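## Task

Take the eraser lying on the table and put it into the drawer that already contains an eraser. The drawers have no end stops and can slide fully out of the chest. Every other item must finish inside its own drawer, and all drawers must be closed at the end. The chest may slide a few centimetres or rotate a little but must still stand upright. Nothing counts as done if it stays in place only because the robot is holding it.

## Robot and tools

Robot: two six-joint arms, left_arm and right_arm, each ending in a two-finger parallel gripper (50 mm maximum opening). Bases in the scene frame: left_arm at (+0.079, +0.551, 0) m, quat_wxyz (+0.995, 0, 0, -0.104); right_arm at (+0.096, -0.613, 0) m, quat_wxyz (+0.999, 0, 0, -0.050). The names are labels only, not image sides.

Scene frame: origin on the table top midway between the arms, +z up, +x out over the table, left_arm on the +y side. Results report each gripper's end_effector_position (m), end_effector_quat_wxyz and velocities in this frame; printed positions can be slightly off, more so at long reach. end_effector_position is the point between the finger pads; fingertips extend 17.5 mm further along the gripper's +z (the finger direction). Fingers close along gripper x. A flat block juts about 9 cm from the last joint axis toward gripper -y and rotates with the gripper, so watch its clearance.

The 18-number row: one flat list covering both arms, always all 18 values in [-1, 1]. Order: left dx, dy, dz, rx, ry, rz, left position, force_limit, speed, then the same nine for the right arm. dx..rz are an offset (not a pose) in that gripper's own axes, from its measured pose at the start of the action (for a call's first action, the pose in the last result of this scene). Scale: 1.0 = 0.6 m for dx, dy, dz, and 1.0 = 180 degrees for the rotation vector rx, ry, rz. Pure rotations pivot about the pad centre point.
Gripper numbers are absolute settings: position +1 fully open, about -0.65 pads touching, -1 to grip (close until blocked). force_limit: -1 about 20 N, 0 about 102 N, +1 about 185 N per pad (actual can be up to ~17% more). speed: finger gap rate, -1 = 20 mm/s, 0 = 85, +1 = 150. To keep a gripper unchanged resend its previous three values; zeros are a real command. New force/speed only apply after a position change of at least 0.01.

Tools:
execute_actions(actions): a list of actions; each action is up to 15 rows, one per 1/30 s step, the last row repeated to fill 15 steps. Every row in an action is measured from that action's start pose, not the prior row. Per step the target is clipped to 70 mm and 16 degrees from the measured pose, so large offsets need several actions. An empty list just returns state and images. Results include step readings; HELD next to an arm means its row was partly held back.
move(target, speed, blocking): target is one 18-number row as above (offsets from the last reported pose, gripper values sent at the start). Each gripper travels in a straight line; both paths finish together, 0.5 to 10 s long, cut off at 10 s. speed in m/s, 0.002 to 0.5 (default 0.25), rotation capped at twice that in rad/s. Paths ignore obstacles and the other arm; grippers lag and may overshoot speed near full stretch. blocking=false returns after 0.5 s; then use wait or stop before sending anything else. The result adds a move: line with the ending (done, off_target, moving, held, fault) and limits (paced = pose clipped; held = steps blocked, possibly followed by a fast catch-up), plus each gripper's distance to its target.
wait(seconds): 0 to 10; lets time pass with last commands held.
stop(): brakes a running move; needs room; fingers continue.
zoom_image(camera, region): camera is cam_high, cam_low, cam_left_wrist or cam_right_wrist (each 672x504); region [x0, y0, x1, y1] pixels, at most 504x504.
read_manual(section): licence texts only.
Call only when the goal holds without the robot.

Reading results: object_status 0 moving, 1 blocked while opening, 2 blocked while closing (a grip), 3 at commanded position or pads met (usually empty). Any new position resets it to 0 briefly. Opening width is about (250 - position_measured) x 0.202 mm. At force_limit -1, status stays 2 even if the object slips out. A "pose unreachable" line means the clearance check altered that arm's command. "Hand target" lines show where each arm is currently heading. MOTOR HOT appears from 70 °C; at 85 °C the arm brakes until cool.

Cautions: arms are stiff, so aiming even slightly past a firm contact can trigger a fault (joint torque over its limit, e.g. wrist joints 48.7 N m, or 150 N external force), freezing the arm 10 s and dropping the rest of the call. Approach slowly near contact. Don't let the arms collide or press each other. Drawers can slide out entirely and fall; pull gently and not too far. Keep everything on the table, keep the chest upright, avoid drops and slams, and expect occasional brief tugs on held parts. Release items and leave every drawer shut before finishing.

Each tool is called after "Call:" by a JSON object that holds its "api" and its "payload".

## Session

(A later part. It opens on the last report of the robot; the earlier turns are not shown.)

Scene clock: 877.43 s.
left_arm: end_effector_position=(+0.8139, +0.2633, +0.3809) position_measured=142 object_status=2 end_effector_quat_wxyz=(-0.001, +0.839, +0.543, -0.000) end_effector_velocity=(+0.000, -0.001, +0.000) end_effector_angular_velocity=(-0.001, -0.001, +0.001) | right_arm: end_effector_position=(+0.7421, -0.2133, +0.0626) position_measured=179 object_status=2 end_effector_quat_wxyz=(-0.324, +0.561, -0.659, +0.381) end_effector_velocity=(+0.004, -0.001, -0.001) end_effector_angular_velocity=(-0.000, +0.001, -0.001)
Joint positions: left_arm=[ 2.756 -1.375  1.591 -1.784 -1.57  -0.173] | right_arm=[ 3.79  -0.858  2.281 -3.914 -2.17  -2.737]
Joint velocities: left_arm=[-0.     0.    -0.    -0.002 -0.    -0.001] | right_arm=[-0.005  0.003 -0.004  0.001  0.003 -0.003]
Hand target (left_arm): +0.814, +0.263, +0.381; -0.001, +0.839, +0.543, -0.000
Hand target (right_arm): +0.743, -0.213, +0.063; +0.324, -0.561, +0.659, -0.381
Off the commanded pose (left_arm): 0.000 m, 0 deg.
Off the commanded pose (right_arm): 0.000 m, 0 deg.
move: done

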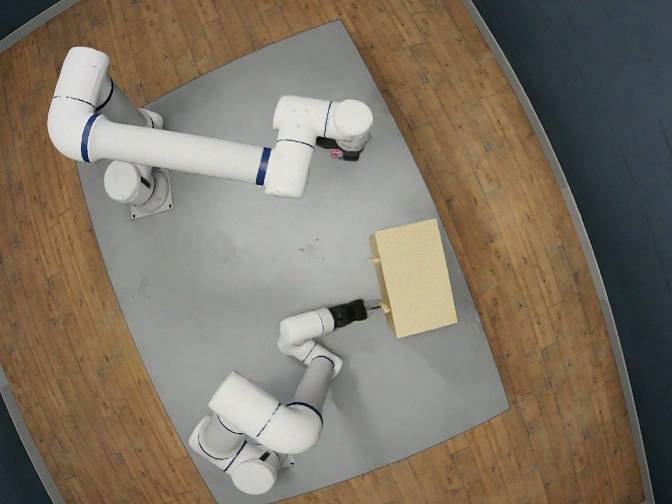

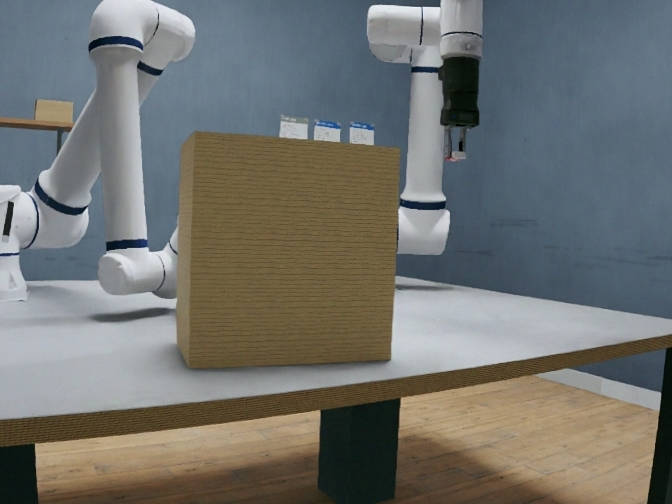

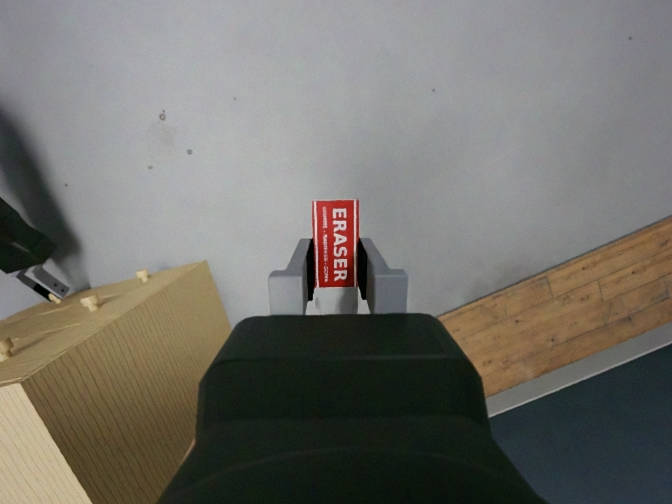

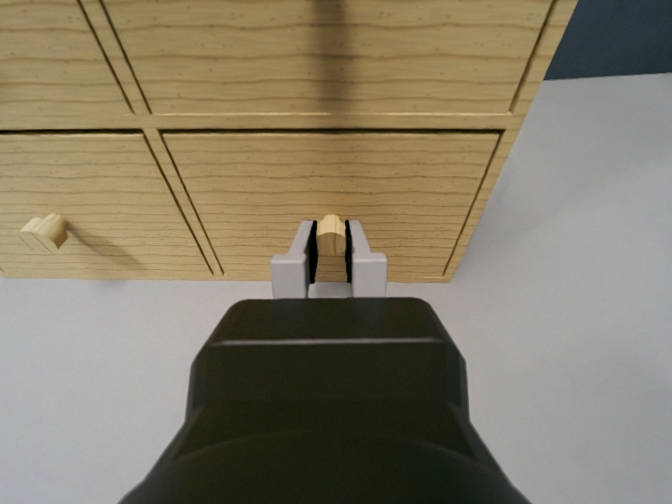

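Call:
{"api": "zoom_image", "payload": {"camera": "cam_right_wrist", "region": [0, 190, 140, 290]}}

Region (0, 190, 140, 290) of cam_right_wrist's 672x504 image, scaled by 3.600, with more detail than that image has; it fills the top 360 rows of this view, and the rest is white.

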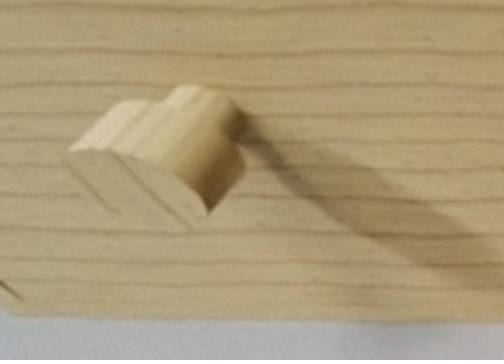

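Call:
{"api": "zoom_image", "payload": {"camera": "cam_right_wrist", "region": [100, 90, 260, 210]}}

Call:
{"api": "zoom_image", "payload": {"camera": "cam_right_wrist", "region": [420, 70, 580, 190]}}

Region (100, 90, 260, 210) of cam_right_wrist's 672x504 image, scaled by 3.150, with more detail than that image has; it fills the top 378 rows of this view, and the rest is white.

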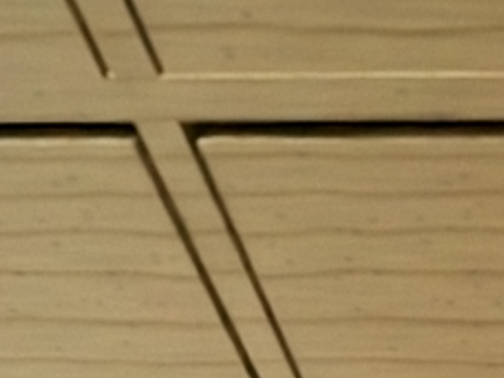

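Region (420, 70, 580, 190) of cam_right_wrist's 672x504 image, scaled by 3.150, with more detail than that image has; it fills the top 378 rows of this view, and the rest is white.

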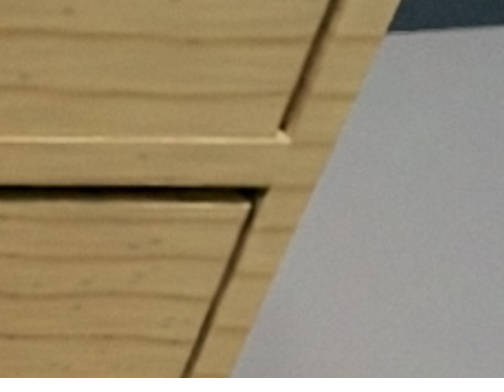

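Call:
{"api": "execute_actions", "payload": {"actions": [[[0,0,0,0,0,0,-1,-0.6,-0.5, 0,0,0,0,0,0,0.5,-0.5,0.5],[0,0,0,0,0,0,-1,-0.6,-0.5, 0,0.003,-0.005,0,0,0,0.5,-0.5,0.5],[0,0,0,0,0,0,-1,-0.6,-0.5, 0,0.007,-0.012,0,0,0,0.5,-0.5,0.5],[0,0,0,0,0,0,-1,-0.6,-0.5, 0,0.011,-0.019,0,0,0,0.5,-0.5,0.5],[0,0,0,0,0,0,-1,-0.6,-0.5, 0,0.015,-0.026,0,0,0,0.5,-0.5,0.5],[0,0,0,0,0,0,-1,-0.6,-0.5, 0,0.019,-0.033,0,0,0,0.5,-0.5,0.5],[0,0,0,0,0,0,-1,-0.6,-0.5, 0,0.022,-0.038,0,0,0,0.5,-0.5,0.5]]]}}

Call:
{"api": "move", "payload": {"target": [0,0,0,0,0,0,-1,-0.6,-0.5, -0.2558,0,0,0,0,0,0.5,-0.5,0.5], "speed": 0.22}}

Scene clock: 935.23 s.
left_arm: end_effector_position=(+0.8139, +0.2633, +0.3809) position_measured=142 object_status=2 end_effector_quat_wxyz=(-0.001, +0.839, +0.543, -0.000) end_effector_velocity=(+0.000, +0.001, -0.000) end_effector_angular_velocity=(+0.000, +0.001, -0.001) | right_arm: end_effector_position=(+0.7180, -0.2094, +0.0626) position_measured=78 object_status=3 end_effector_quat_wxyz=(-0.324, +0.561, -0.659, +0.381) end_effector_velocity=(-0.014, +0.002, -0.000) end_effector_angular_velocity=(-0.000, +0.001, -0.001)
Joint positions: left_arm=[ 2.756 -1.375  1.591 -1.784 -1.57  -0.173] | right_arm=[ 3.819 -0.864  2.307 -3.922 -2.194 -2.715]
Joint velocities: left_arm=[ 0.001  0.    -0.     0.001 -0.     0.001] | right_arm=[ 0.018 -0.004  0.016 -0.002 -0.014  0.015]
Hand target (left_arm): +0.814, +0.263, +0.381; -0.001, +0.839, +0.543, -0.000
Hand target (right_arm): +0.716, -0.209, +0.063; +0.324, -0.561, +0.659, -0.381
Off the commanded pose (left_arm): 0.000 m, 0 deg.
Off the commanded pose (right_arm): 0.002 m, 0 deg.
Step readings (end_effector_position):
0: left_arm (+0.8139, +0.2633, +0.3809) | right_arm (+0.7425, -0.2134, +0.0626)
1: left_arm (+0.8139, +0.2633, +0.3809) | right_arm (+0.7425, -0.2134, +0.0626)
2: left_arm (+0.8139, +0.2633, +0.3809) | right_arm (+0.7425, -0.2133, +0.0626)
4: left_arm (+0.8139, +0.2633, +0.3809) | right_arm (+0.7396, -0.2128, +0.0624)
8: left_arm (+0.8139, +0.2633, +0.3809) | right_arm (+0.7272, -0.2109, +0.0625)
15: end_effector_position above

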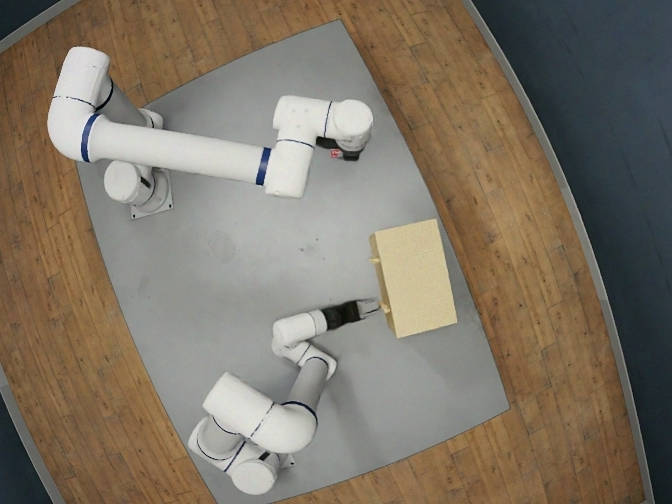

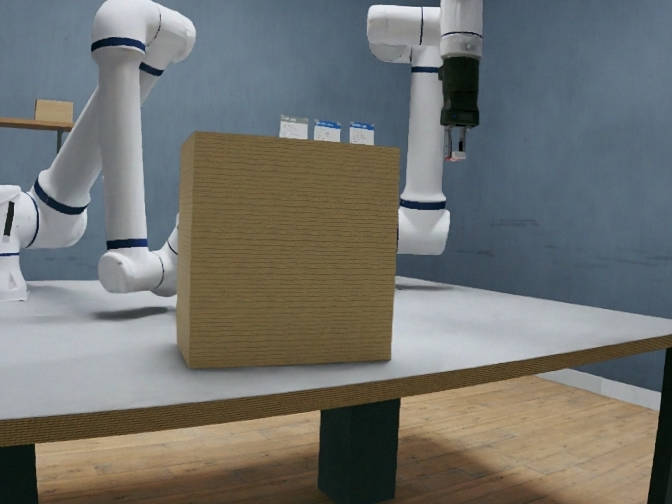

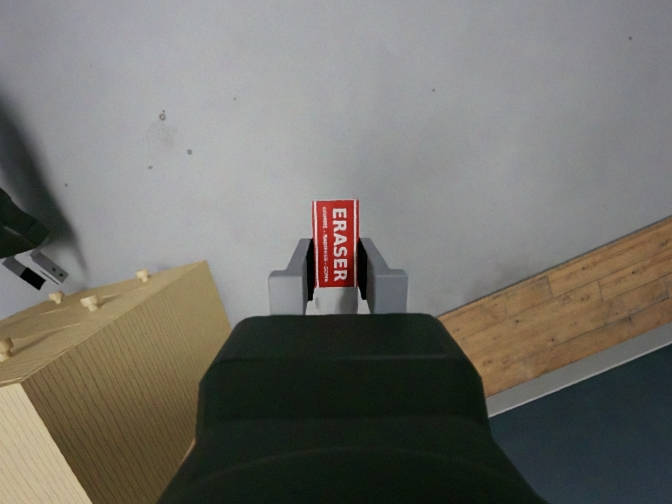

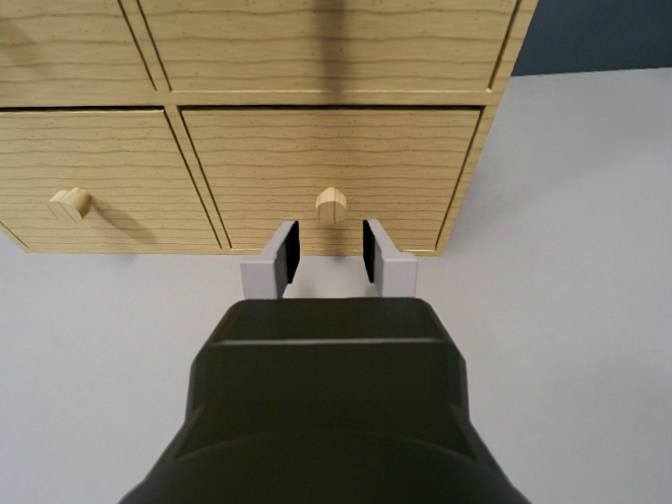

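Scene clock: 936.57 s.
left_arm: end_effector_position=(+0.8139, +0.2633, +0.3809) position_measured=142 object_status=2 end_effector_quat_wxyz=(-0.001, +0.839, +0.543, -0.000) end_effector_velocity=(-0.000, +0.000, +0.000) end_effector_angular_velocity=(+0.000, +0.001, -0.000) | right_arm: end_effector_position=(+0.7423, -0.0582, +0.0621) position_measured=78 object_status=3 end_effector_quat_wxyz=(-0.324, +0.561, -0.659, +0.381) end_effector_velocity=(+0.001, +0.003, -0.001) end_effector_angular_velocity=(-0.002, +0.002, -0.001)
Joint positions: left_arm=[ 2.756 -1.375  1.591 -1.784 -1.57  -0.173] | right_arm=[ 3.989 -0.816  2.056 -3.629 -2.322 -2.572]
Joint velocities: left_arm=[ 0.     0.    -0.     0.001 -0.     0.001] | right_arm=[ 0.002  0.001 -0.006  0.01  -0.002  0.003]
Hand target (left_arm): +0.814, +0.263, +0.381; -0.001, +0.839, +0.543, -0.000
Hand target (right_arm): +0.742, -0.058, +0.062; +0.324, -0.561, +0.659, -0.381
Off the commanded pose (left_arm): 0.000 m, 0 deg.
Off the commanded pose (right_arm): 0.001 m, 0 deg.
move: done

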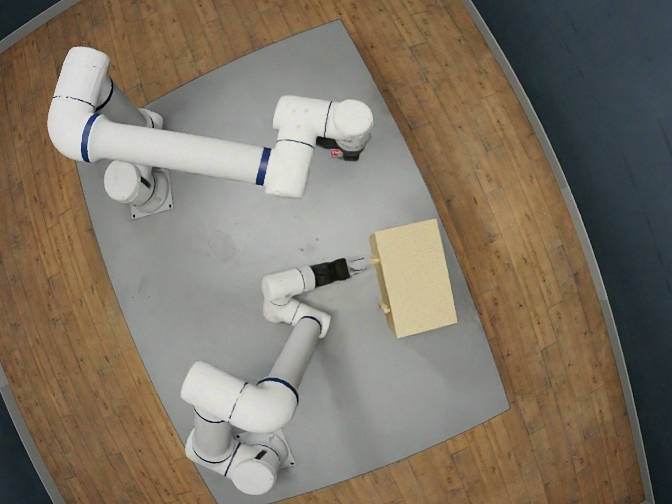

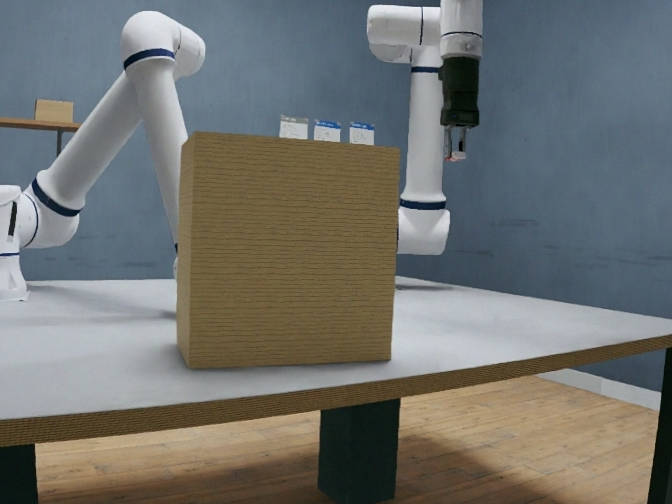

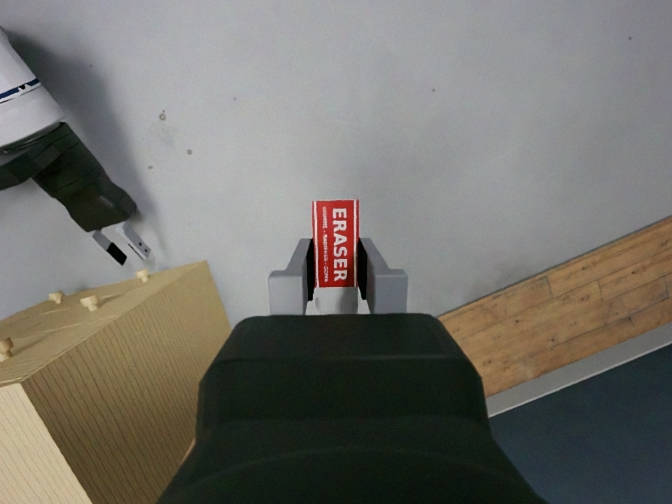

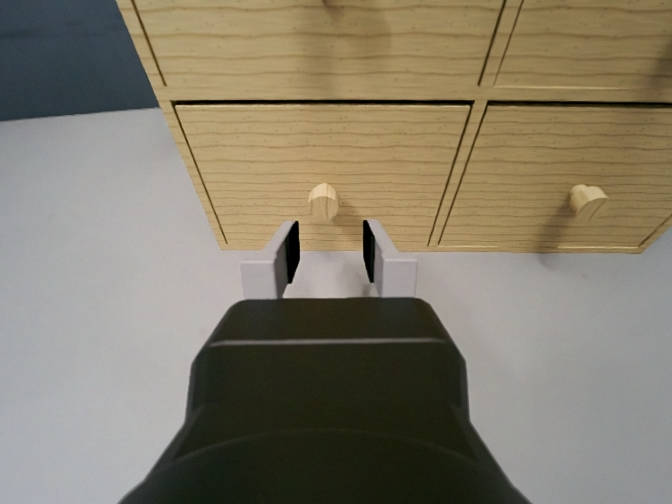

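Call:
{"api": "zoom_image", "payload": {"camera": "cam_right_wrist", "region": [260, 160, 400, 280]}}

Region (260, 160, 400, 280) of cam_right_wrist's 672x504 image, scaled by 3.600, with more detail than that image has; it fills the top 432 rows of this view, and the rest is white.

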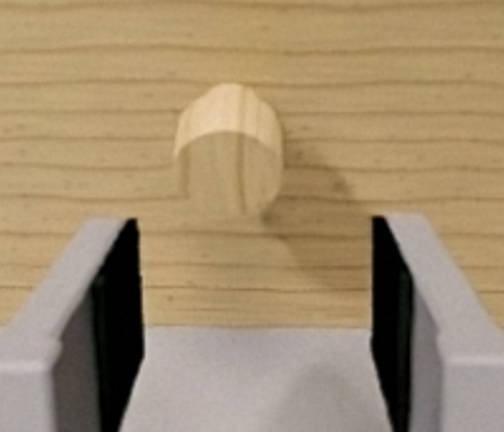

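Call:
{"api": "move", "payload": {"target": [0,0,0,0,0,0,-1,-0.6,-0.5, -0.0073,-0.0104,0.018,0,0,0,0.5,-0.5,0.5], "speed": 0.05}}

Call:
{"api": "zoom_image", "payload": {"camera": "cam_right_wrist", "region": [260, 170, 400, 290]}}

Scene clock: 987.93 s.
left_arm: end_effector_position=(+0.8139, +0.2633, +0.3809) position_measured=142 object_status=2 end_effector_quat_wxyz=(-0.001, +0.839, +0.543, -0.000) end_effector_velocity=(-0.001, -0.000, -0.000) end_effector_angular_velocity=(+0.001, +0.001, -0.002) | right_arm: end_effector_position=(+0.7550, -0.0559, +0.0621) position_measured=78 object_status=3 end_effector_quat_wxyz=(-0.324, +0.561, -0.659, +0.381) end_effector_velocity=(+0.004, -0.001, -0.001) end_effector_angular_velocity=(-0.001, +0.000, -0.002)
Joint positions: left_arm=[ 2.756 -1.375  1.591 -1.784 -1.57  -0.173] | right_arm=[ 3.979 -0.809  2.037 -3.623 -2.315 -2.582]
Joint velocities: left_arm=[-0.001 -0.     0.001  0.001  0.     0.001] | right_arm=[-0.004  0.003 -0.004  0.     0.002 -0.002]
Hand target (left_arm): +0.814, +0.263, +0.381; -0.001, +0.839, +0.543, -0.000
Hand target (right_arm): +0.755, -0.056, +0.062; +0.324, -0.561, +0.659, -0.381
Off the commanded pose (left_arm): 0.000 m, 0 deg.
Off the commanded pose (right_arm): 0.000 m, 0 deg.
move: done

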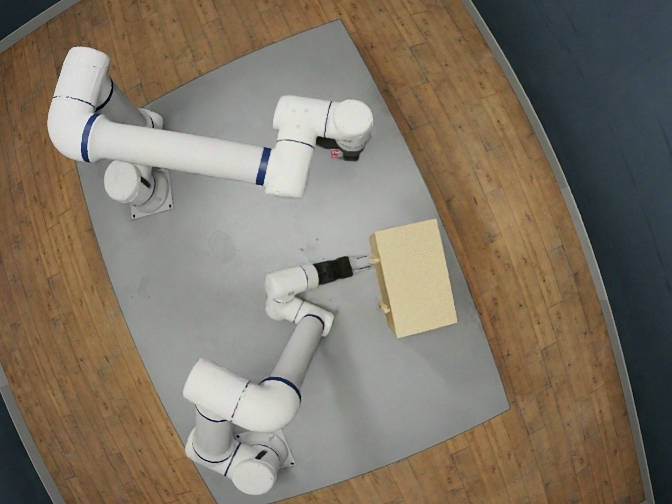

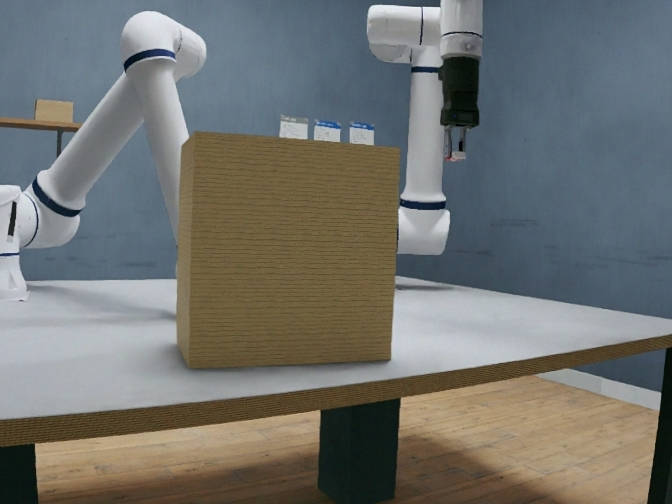

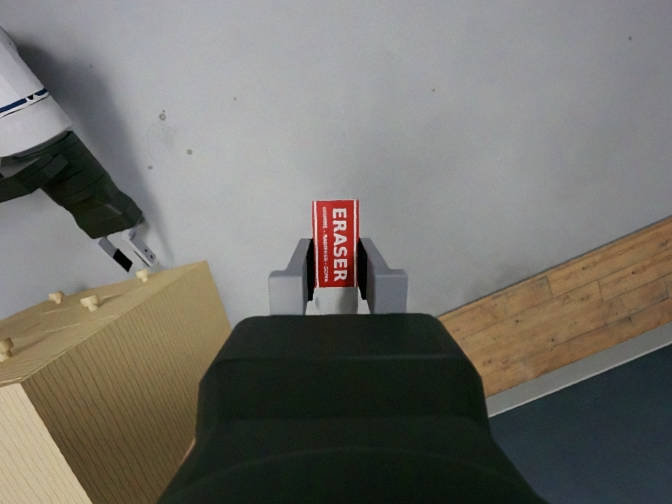

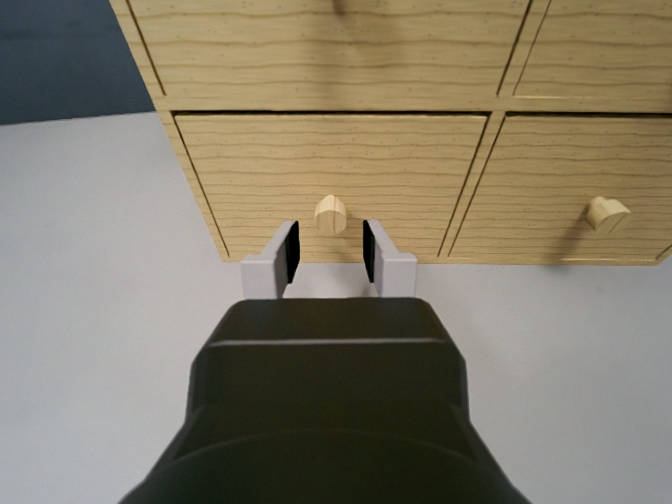

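Region (260, 170, 400, 290) of cam_right_wrist's 672x504 image, scaled by 3.600, with more detail than that image has; it fills the top 432 rows of this view, and the rest is white.

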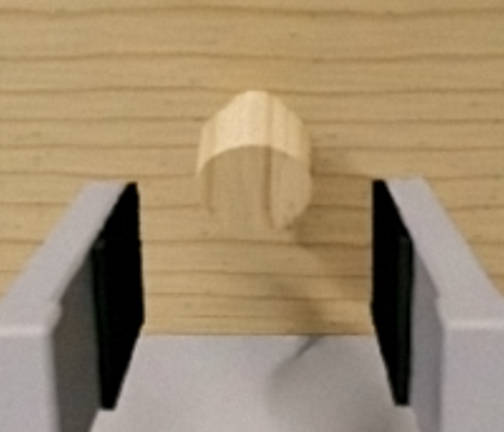

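Call:
{"api": "move", "payload": {"target": [0,0,0,0,0,0,-1,-0.6,-0.5, 0,-0.0088,0.0152,0,0,0,0.5,-0.5,0.5], "speed": 0.04}}

Call:
{"api": "zoom_image", "payload": {"camera": "cam_right_wrist", "region": [260, 170, 400, 290]}}

Scene clock: 1017.90 s.
left_arm: end_effector_position=(+0.8139, +0.2633, +0.3809) position_measured=142 object_status=2 end_effector_quat_wxyz=(-0.001, +0.839, +0.543, -0.000) end_effector_velocity=(+0.001, -0.000, +0.000) end_effector_angular_velocity=(-0.001, -0.001, -0.001) | right_arm: end_effector_position=(+0.7651, -0.0575, +0.0621) position_measured=78 object_status=3 end_effector_quat_wxyz=(-0.324, +0.561, -0.659, +0.381) end_effector_velocity=(+0.003, -0.001, -0.001) end_effector_angular_velocity=(-0.001, +0.001, -0.000)
Joint positions: left_arm=[ 2.756 -1.375  1.591 -1.784 -1.57  -0.173] | right_arm=[ 3.967 -0.805  2.027 -3.624 -2.306 -2.592]
Joint velocities: left_arm=[ 0.     0.    -0.001 -0.001 -0.     0.001] | right_arm=[-0.003  0.002 -0.002  0.     0.002 -0.003]
Hand target (left_arm): +0.814, +0.263, +0.381; -0.001, +0.839, +0.543, -0.000
Hand target (right_arm): +0.765, -0.058, +0.062; +0.324, -0.561, +0.659, -0.381
Off the commanded pose (left_arm): 0.000 m, 0 deg.
Off the commanded pose (right_arm): 0.000 m, 0 deg.
move: done

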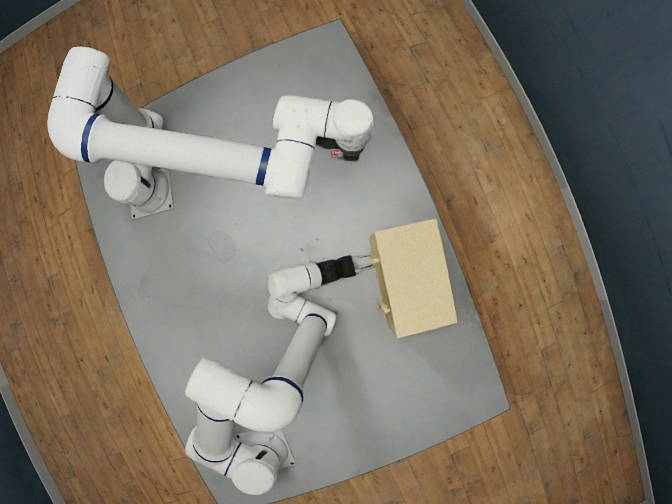

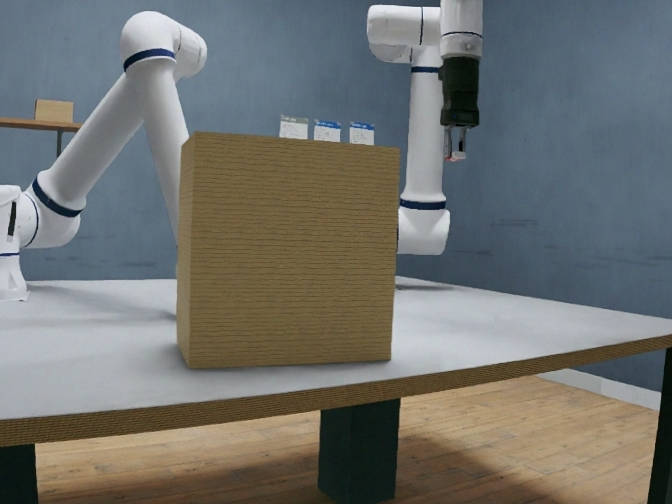

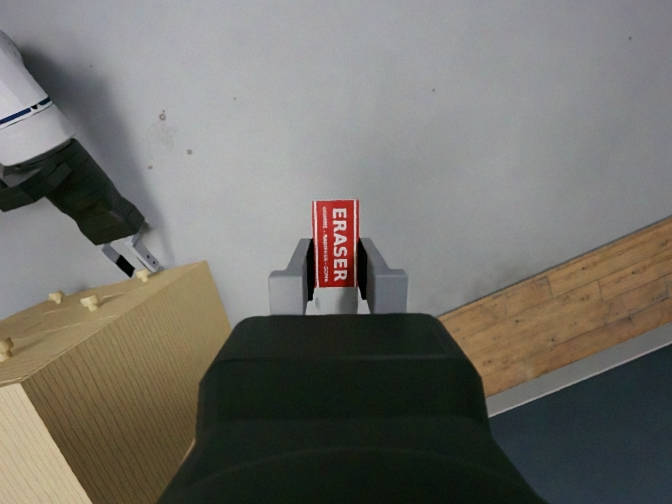

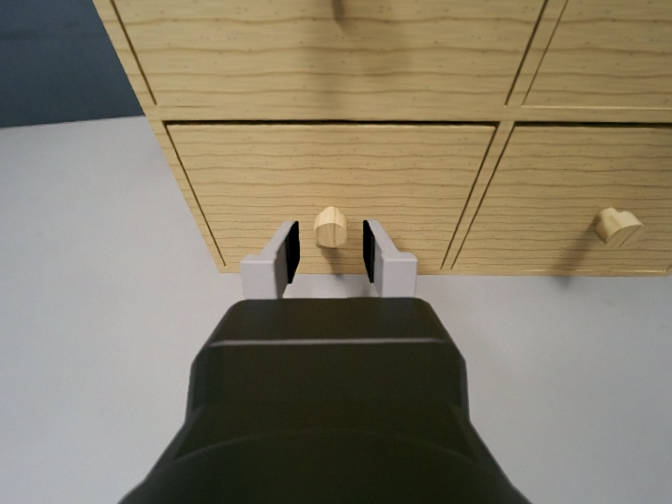

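Region (260, 170, 400, 290) of cam_right_wrist's 672x504 image, scaled by 3.600, with more detail than that image has; it fills the top 432 rows of this view, and the rest is white.

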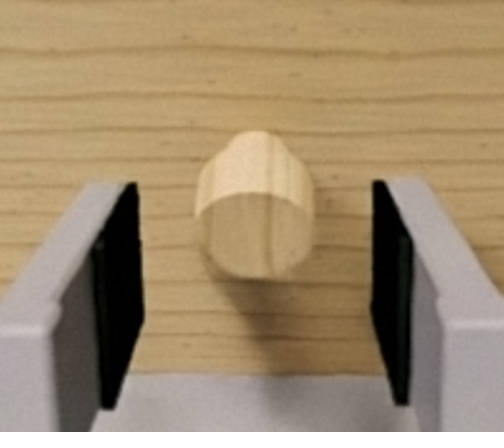

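Call:
{"api": "move", "payload": {"target": [0,0,0,0,0,0,-1,-0.6,-0.5, 0,-0.0033,0.0058,0,0,0,0.5,-0.5,0.5], "speed": 0.02}}

Call:
{"api": "zoom_image", "payload": {"camera": "cam_right_wrist", "region": [260, 170, 400, 290]}}

Scene clock: 1039.17 s.
left_arm: end_effector_position=(+0.8139, +0.2633, +0.3809) position_measured=142 object_status=2 end_effector_quat_wxyz=(-0.001, +0.839, +0.543, -0.000) end_effector_velocity=(-0.000, +0.000, -0.000) end_effector_angular_velocity=(+0.000, +0.000, +0.001) | right_arm: end_effector_position=(+0.7688, -0.0582, +0.0620) position_measured=78 object_status=3 end_effector_quat_wxyz=(-0.324, +0.561, -0.659, +0.381) end_effector_velocity=(+0.001, -0.000, -0.000) end_effector_angular_velocity=(-0.002, +0.001, +0.001)
Joint positions: left_arm=[ 2.756 -1.375  1.591 -1.784 -1.57  -0.173] | right_arm=[ 3.963 -0.804  2.024 -3.624 -2.303 -2.596]
Joint velocities: left_arm=[-0.    -0.     0.    -0.    -0.    -0.001] | right_arm=[-0.002  0.    -0.001  0.001  0.002 -0.003]
Hand target (left_arm): +0.814, +0.263, +0.381; -0.001, +0.839, +0.543, -0.000
Hand target (right_arm): +0.769, -0.058, +0.062; +0.324, -0.561, +0.659, -0.381
Off the commanded pose (left_arm): 0.000 m, 0 deg.
Off the commanded pose (right_arm): 0.000 m, 0 deg.
move: done

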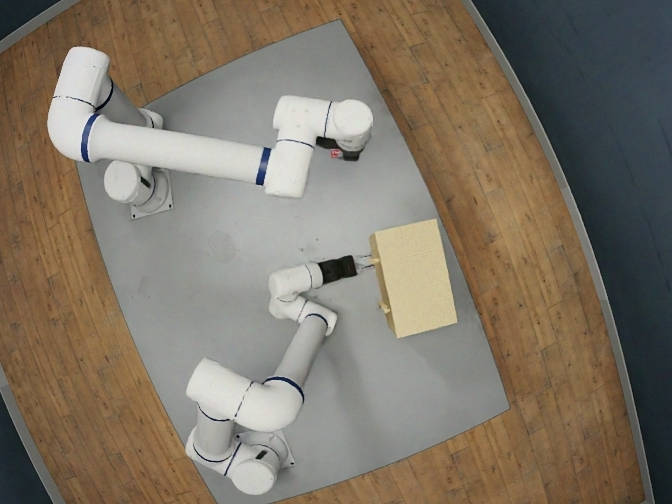

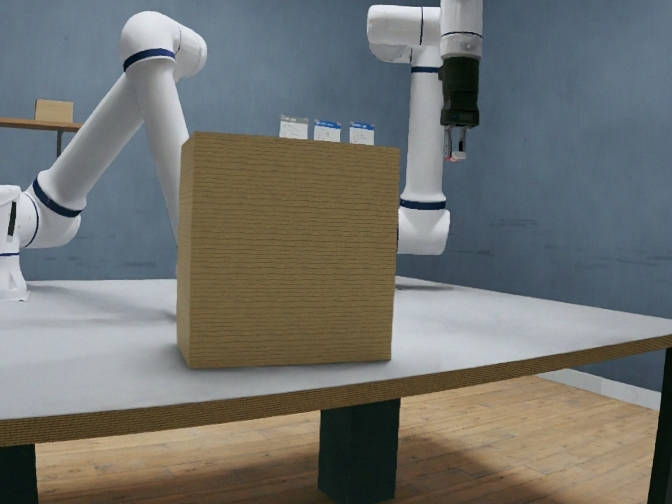

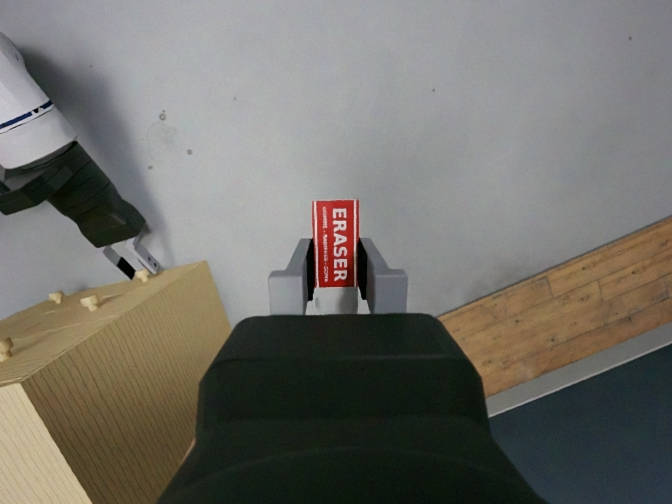

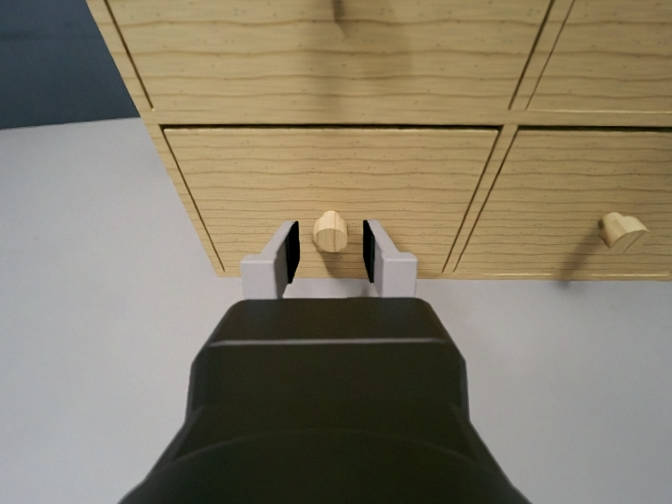

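Region (260, 170, 400, 290) of cam_right_wrist's 672x504 image, scaled by 3.600, with more detail than that image has; it fills the top 432 rows of this view, and the rest is white.

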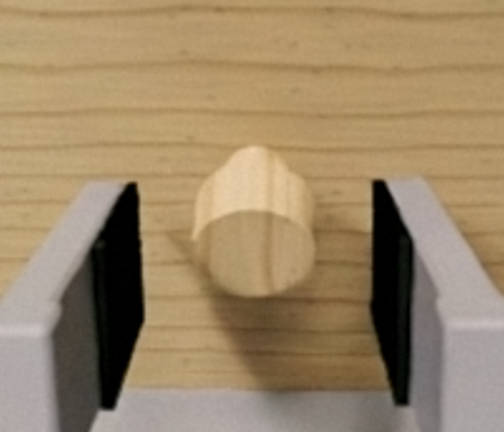

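Call:
{"api": "execute_actions", "payload": {"actions": [[[0,0,0,0,0,0,-1,-0.6,-0.5, 0,-0.0017,0.0029,0,0,0,0.5,-0.5,0.5],[0,0,0,0,0,0,-1,-0.6,-0.5, 0,-0.0017,0.0029,0,0,0,0.5,-0.5,0.5],[0,0,0,0,0,0,-1,-0.6,-0.5, 0,-0.0017,0.0029,0,0,0,0.5,-0.5,0.5],[0,0,0,0,0,0,-1,-0.6,-0.5, 0,-0.0017,0.0029,0,0,0,-1,-0.4,-0.1]]]}}

Scene clock: 1058.40 s.
left_arm: end_effector_position=(+0.8139, +0.2633, +0.3809) position_measured=142 object_status=2 end_effector_quat_wxyz=(-0.001, +0.839, +0.543, -0.000) end_effector_velocity=(+0.001, +0.000, -0.000) end_effector_angular_velocity=(-0.000, -0.002, +0.001) | right_arm: end_effector_position=(+0.7708, -0.0585, +0.0620) position_measured=179 object_status=0 end_effector_quat_wxyz=(-0.324, +0.561, -0.659, +0.381) end_effector_velocity=(+0.000, +0.000, +0.001) end_effector_angular_velocity=(+0.001, -0.001, +0.001)
Joint positions: left_arm=[ 2.756 -1.375  1.591 -1.784 -1.57  -0.173] | right_arm=[ 3.961 -0.803  2.022 -3.624 -2.302 -2.598]
Joint velocities: left_arm=[ 0.     0.     0.    -0.002  0.001 -0.   ] | right_arm=[-0.    -0.001 -0.001 -0.     0.001 -0.001]
Hand target (left_arm): +0.814, +0.263, +0.381; -0.001, +0.839, +0.543, -0.000
Hand target (right_arm): +0.771, -0.058, +0.062; +0.324, -0.561, +0.659, -0.381
Off the commanded pose (left_arm): 0.000 m, 0 deg.
Off the commanded pose (right_arm): 0.000 m, 0 deg.
Step readings (end_effector_position):
0: left_arm (+0.8139, +0.2633, +0.3809) | right_arm (+0.7690, -0.0582, +0.0620)
1: left_arm (+0.8139, +0.2633, +0.3809) | right_arm (+0.7691, -0.0582, +0.0620)
2: left_arm (+0.8139, +0.2633, +0.3809) | right_arm (+0.7695, -0.0583, +0.0620)
4: left_arm (+0.8139, +0.2633, +0.3809) | right_arm (+0.7700, -0.0584, +0.0620)
8: left_arm (+0.8139, +0.2633, +0.3809) | right_arm (+0.7705, -0.0584, +0.0620)
15: end_effector_position above

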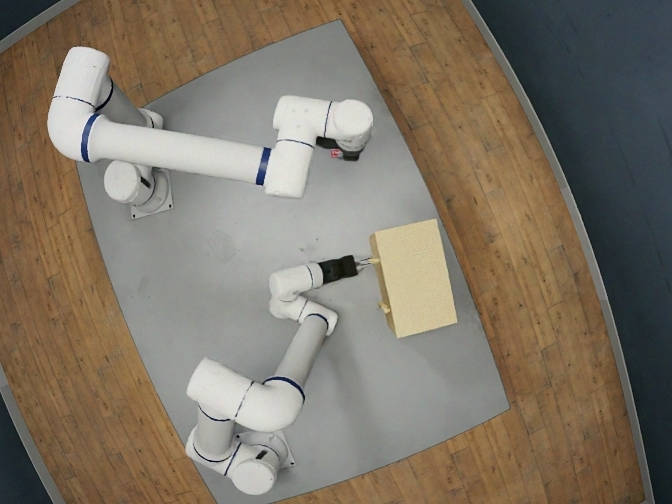

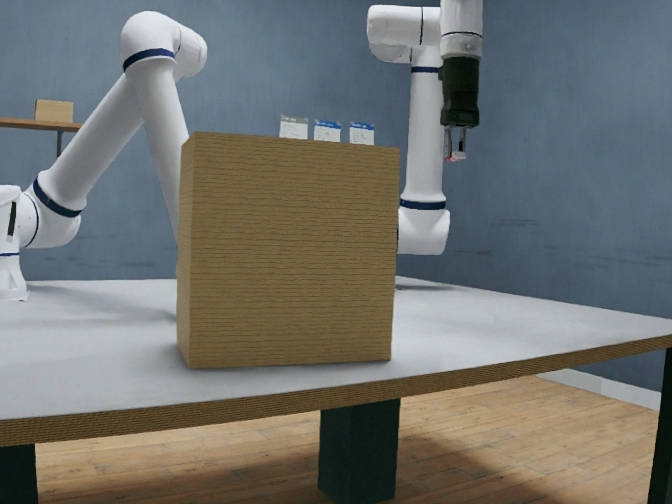

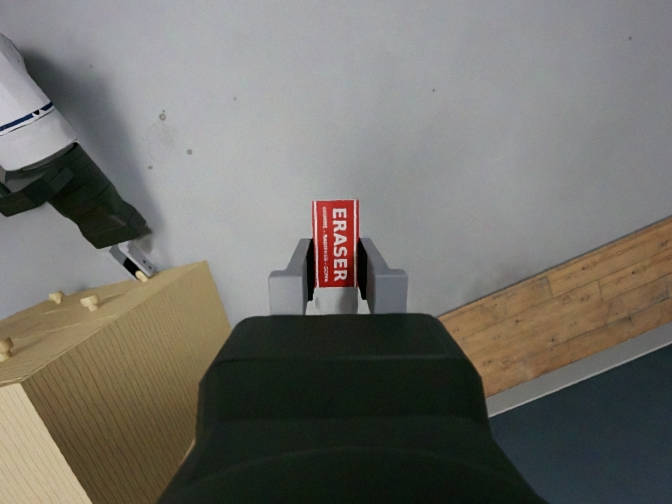

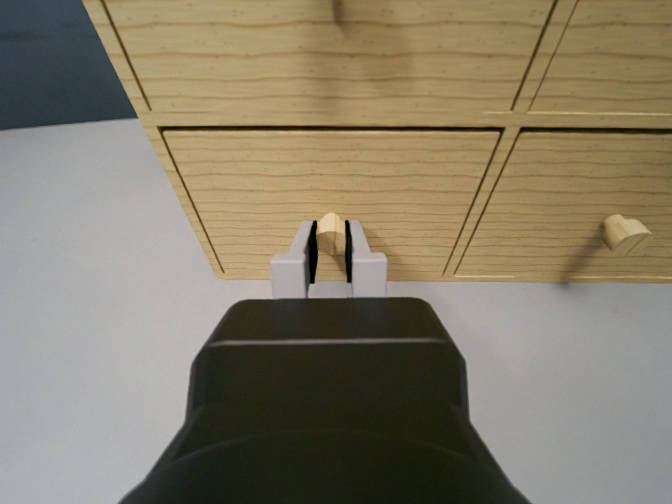

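Call:
{"api": "move", "payload": {"target": [0,0,0,0,0,0,-1,-0.6,-0.5, 0,0.1333,-0.2309,0,0,0,-1,-0.4,-0.1], "speed": 0.1}}

Scene clock: 1072.90 s.
left_arm: end_effector_position=(+0.8139, +0.2633, +0.3809) position_measured=142 object_status=2 end_effector_quat_wxyz=(-0.001, +0.839, +0.543, -0.000) end_effector_velocity=(+0.000, +0.000, +0.000) end_effector_angular_velocity=(+0.000, +0.000, +0.002) | right_arm: end_effector_position=(+0.6132, -0.0330, +0.0623) position_measured=179 object_status=2 end_effector_quat_wxyz=(-0.324, +0.561, -0.660, +0.381) end_effector_velocity=(-0.002, +0.000, +0.001) end_effector_angular_velocity=(+0.001, -0.001, -0.001)
Joint positions: left_arm=[ 2.756 -1.375  1.591 -1.784 -1.57  -0.173] | right_arm=[ 4.157 -0.865  2.154 -3.549 -2.437 -2.394]
Joint velocities: left_arm=[ 0.001 -0.    -0.     0.001 -0.    -0.001] | right_arm=[ 0.003 -0.002  0.002  0.003 -0.002  0.005]
Hand target (left_arm): +0.814, +0.263, +0.381; -0.001, +0.839, +0.543, -0.000
Hand target (right_arm): +0.613, -0.033, +0.062; +0.324, -0.561, +0.660, -0.381
Off the commanded pose (left_arm): 0.000 m, 0 deg.
Off the commanded pose (right_arm): 0.000 m, 0 deg.
move: done

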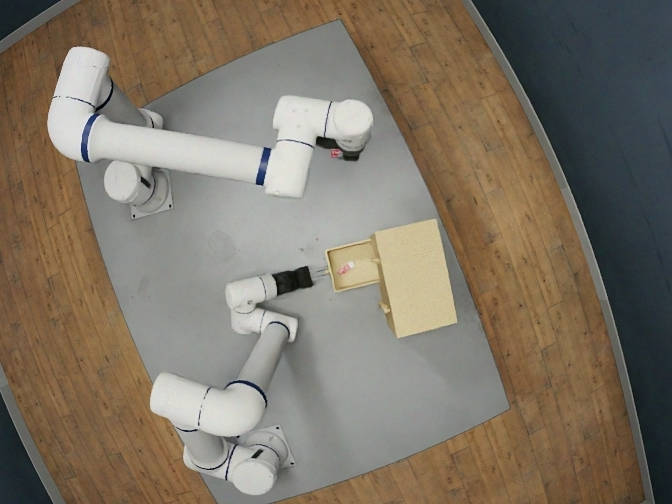

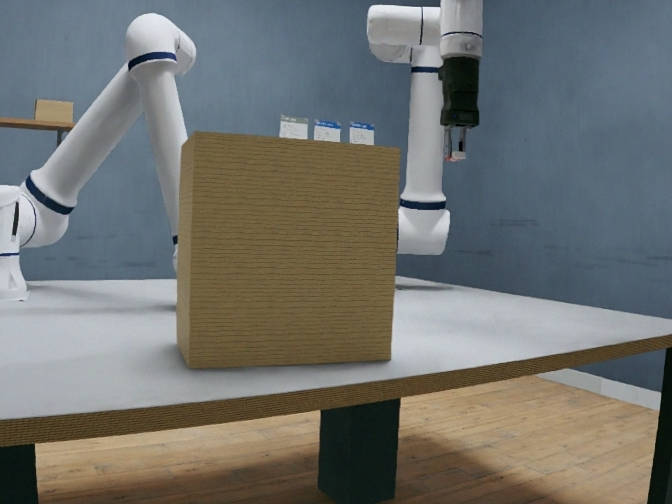

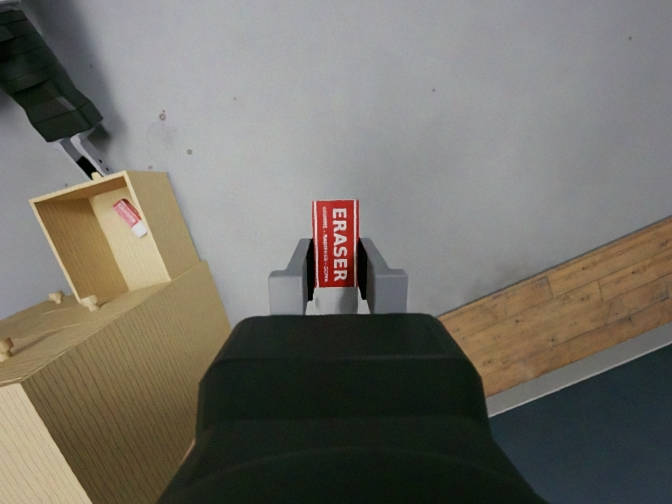

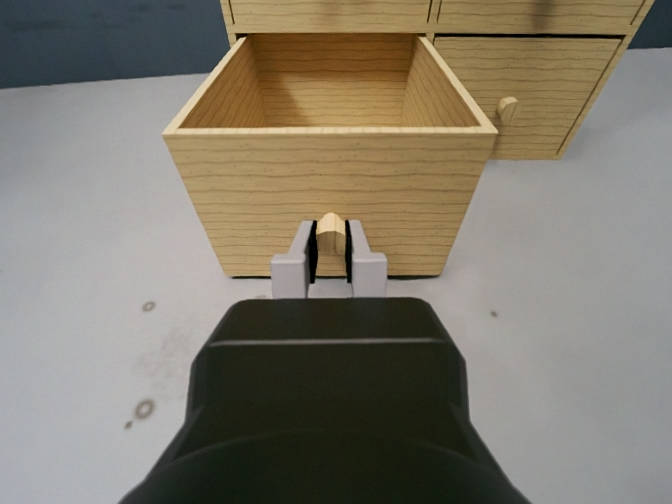

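Call:
{"api": "zoom_image", "payload": {"camera": "cam_high", "region": [305, 225, 405, 305]}}

Call:
{"api": "zoom_image", "payload": {"camera": "cam_left_wrist", "region": [20, 150, 220, 320]}}

Region (305, 225, 405, 305) of cam_high's 672x504 image, scaled by 5.040, with more detail than that image has; it fills the top 403 rows of this view, and the rest is white.

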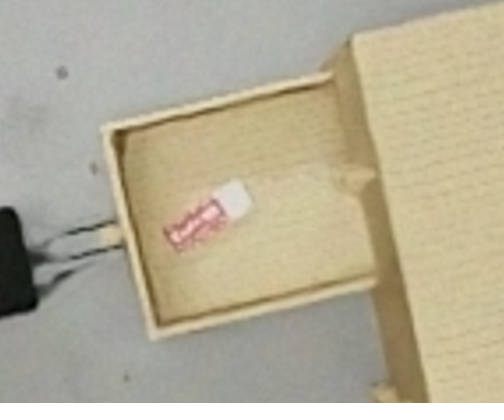

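Region (20, 150, 220, 320) of cam_left_wrist's 672x504 image, scaled by 2.520, with more detail than that image has; it fills the top 428 rows of this view, and the rest is white.

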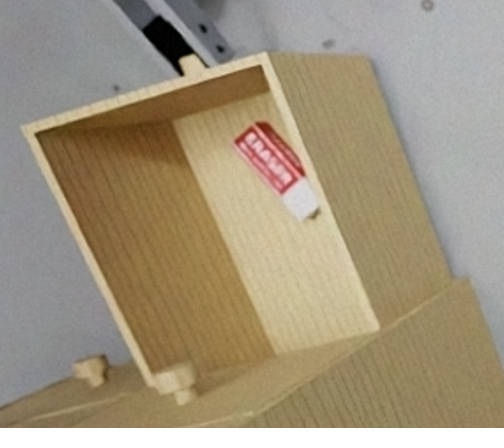

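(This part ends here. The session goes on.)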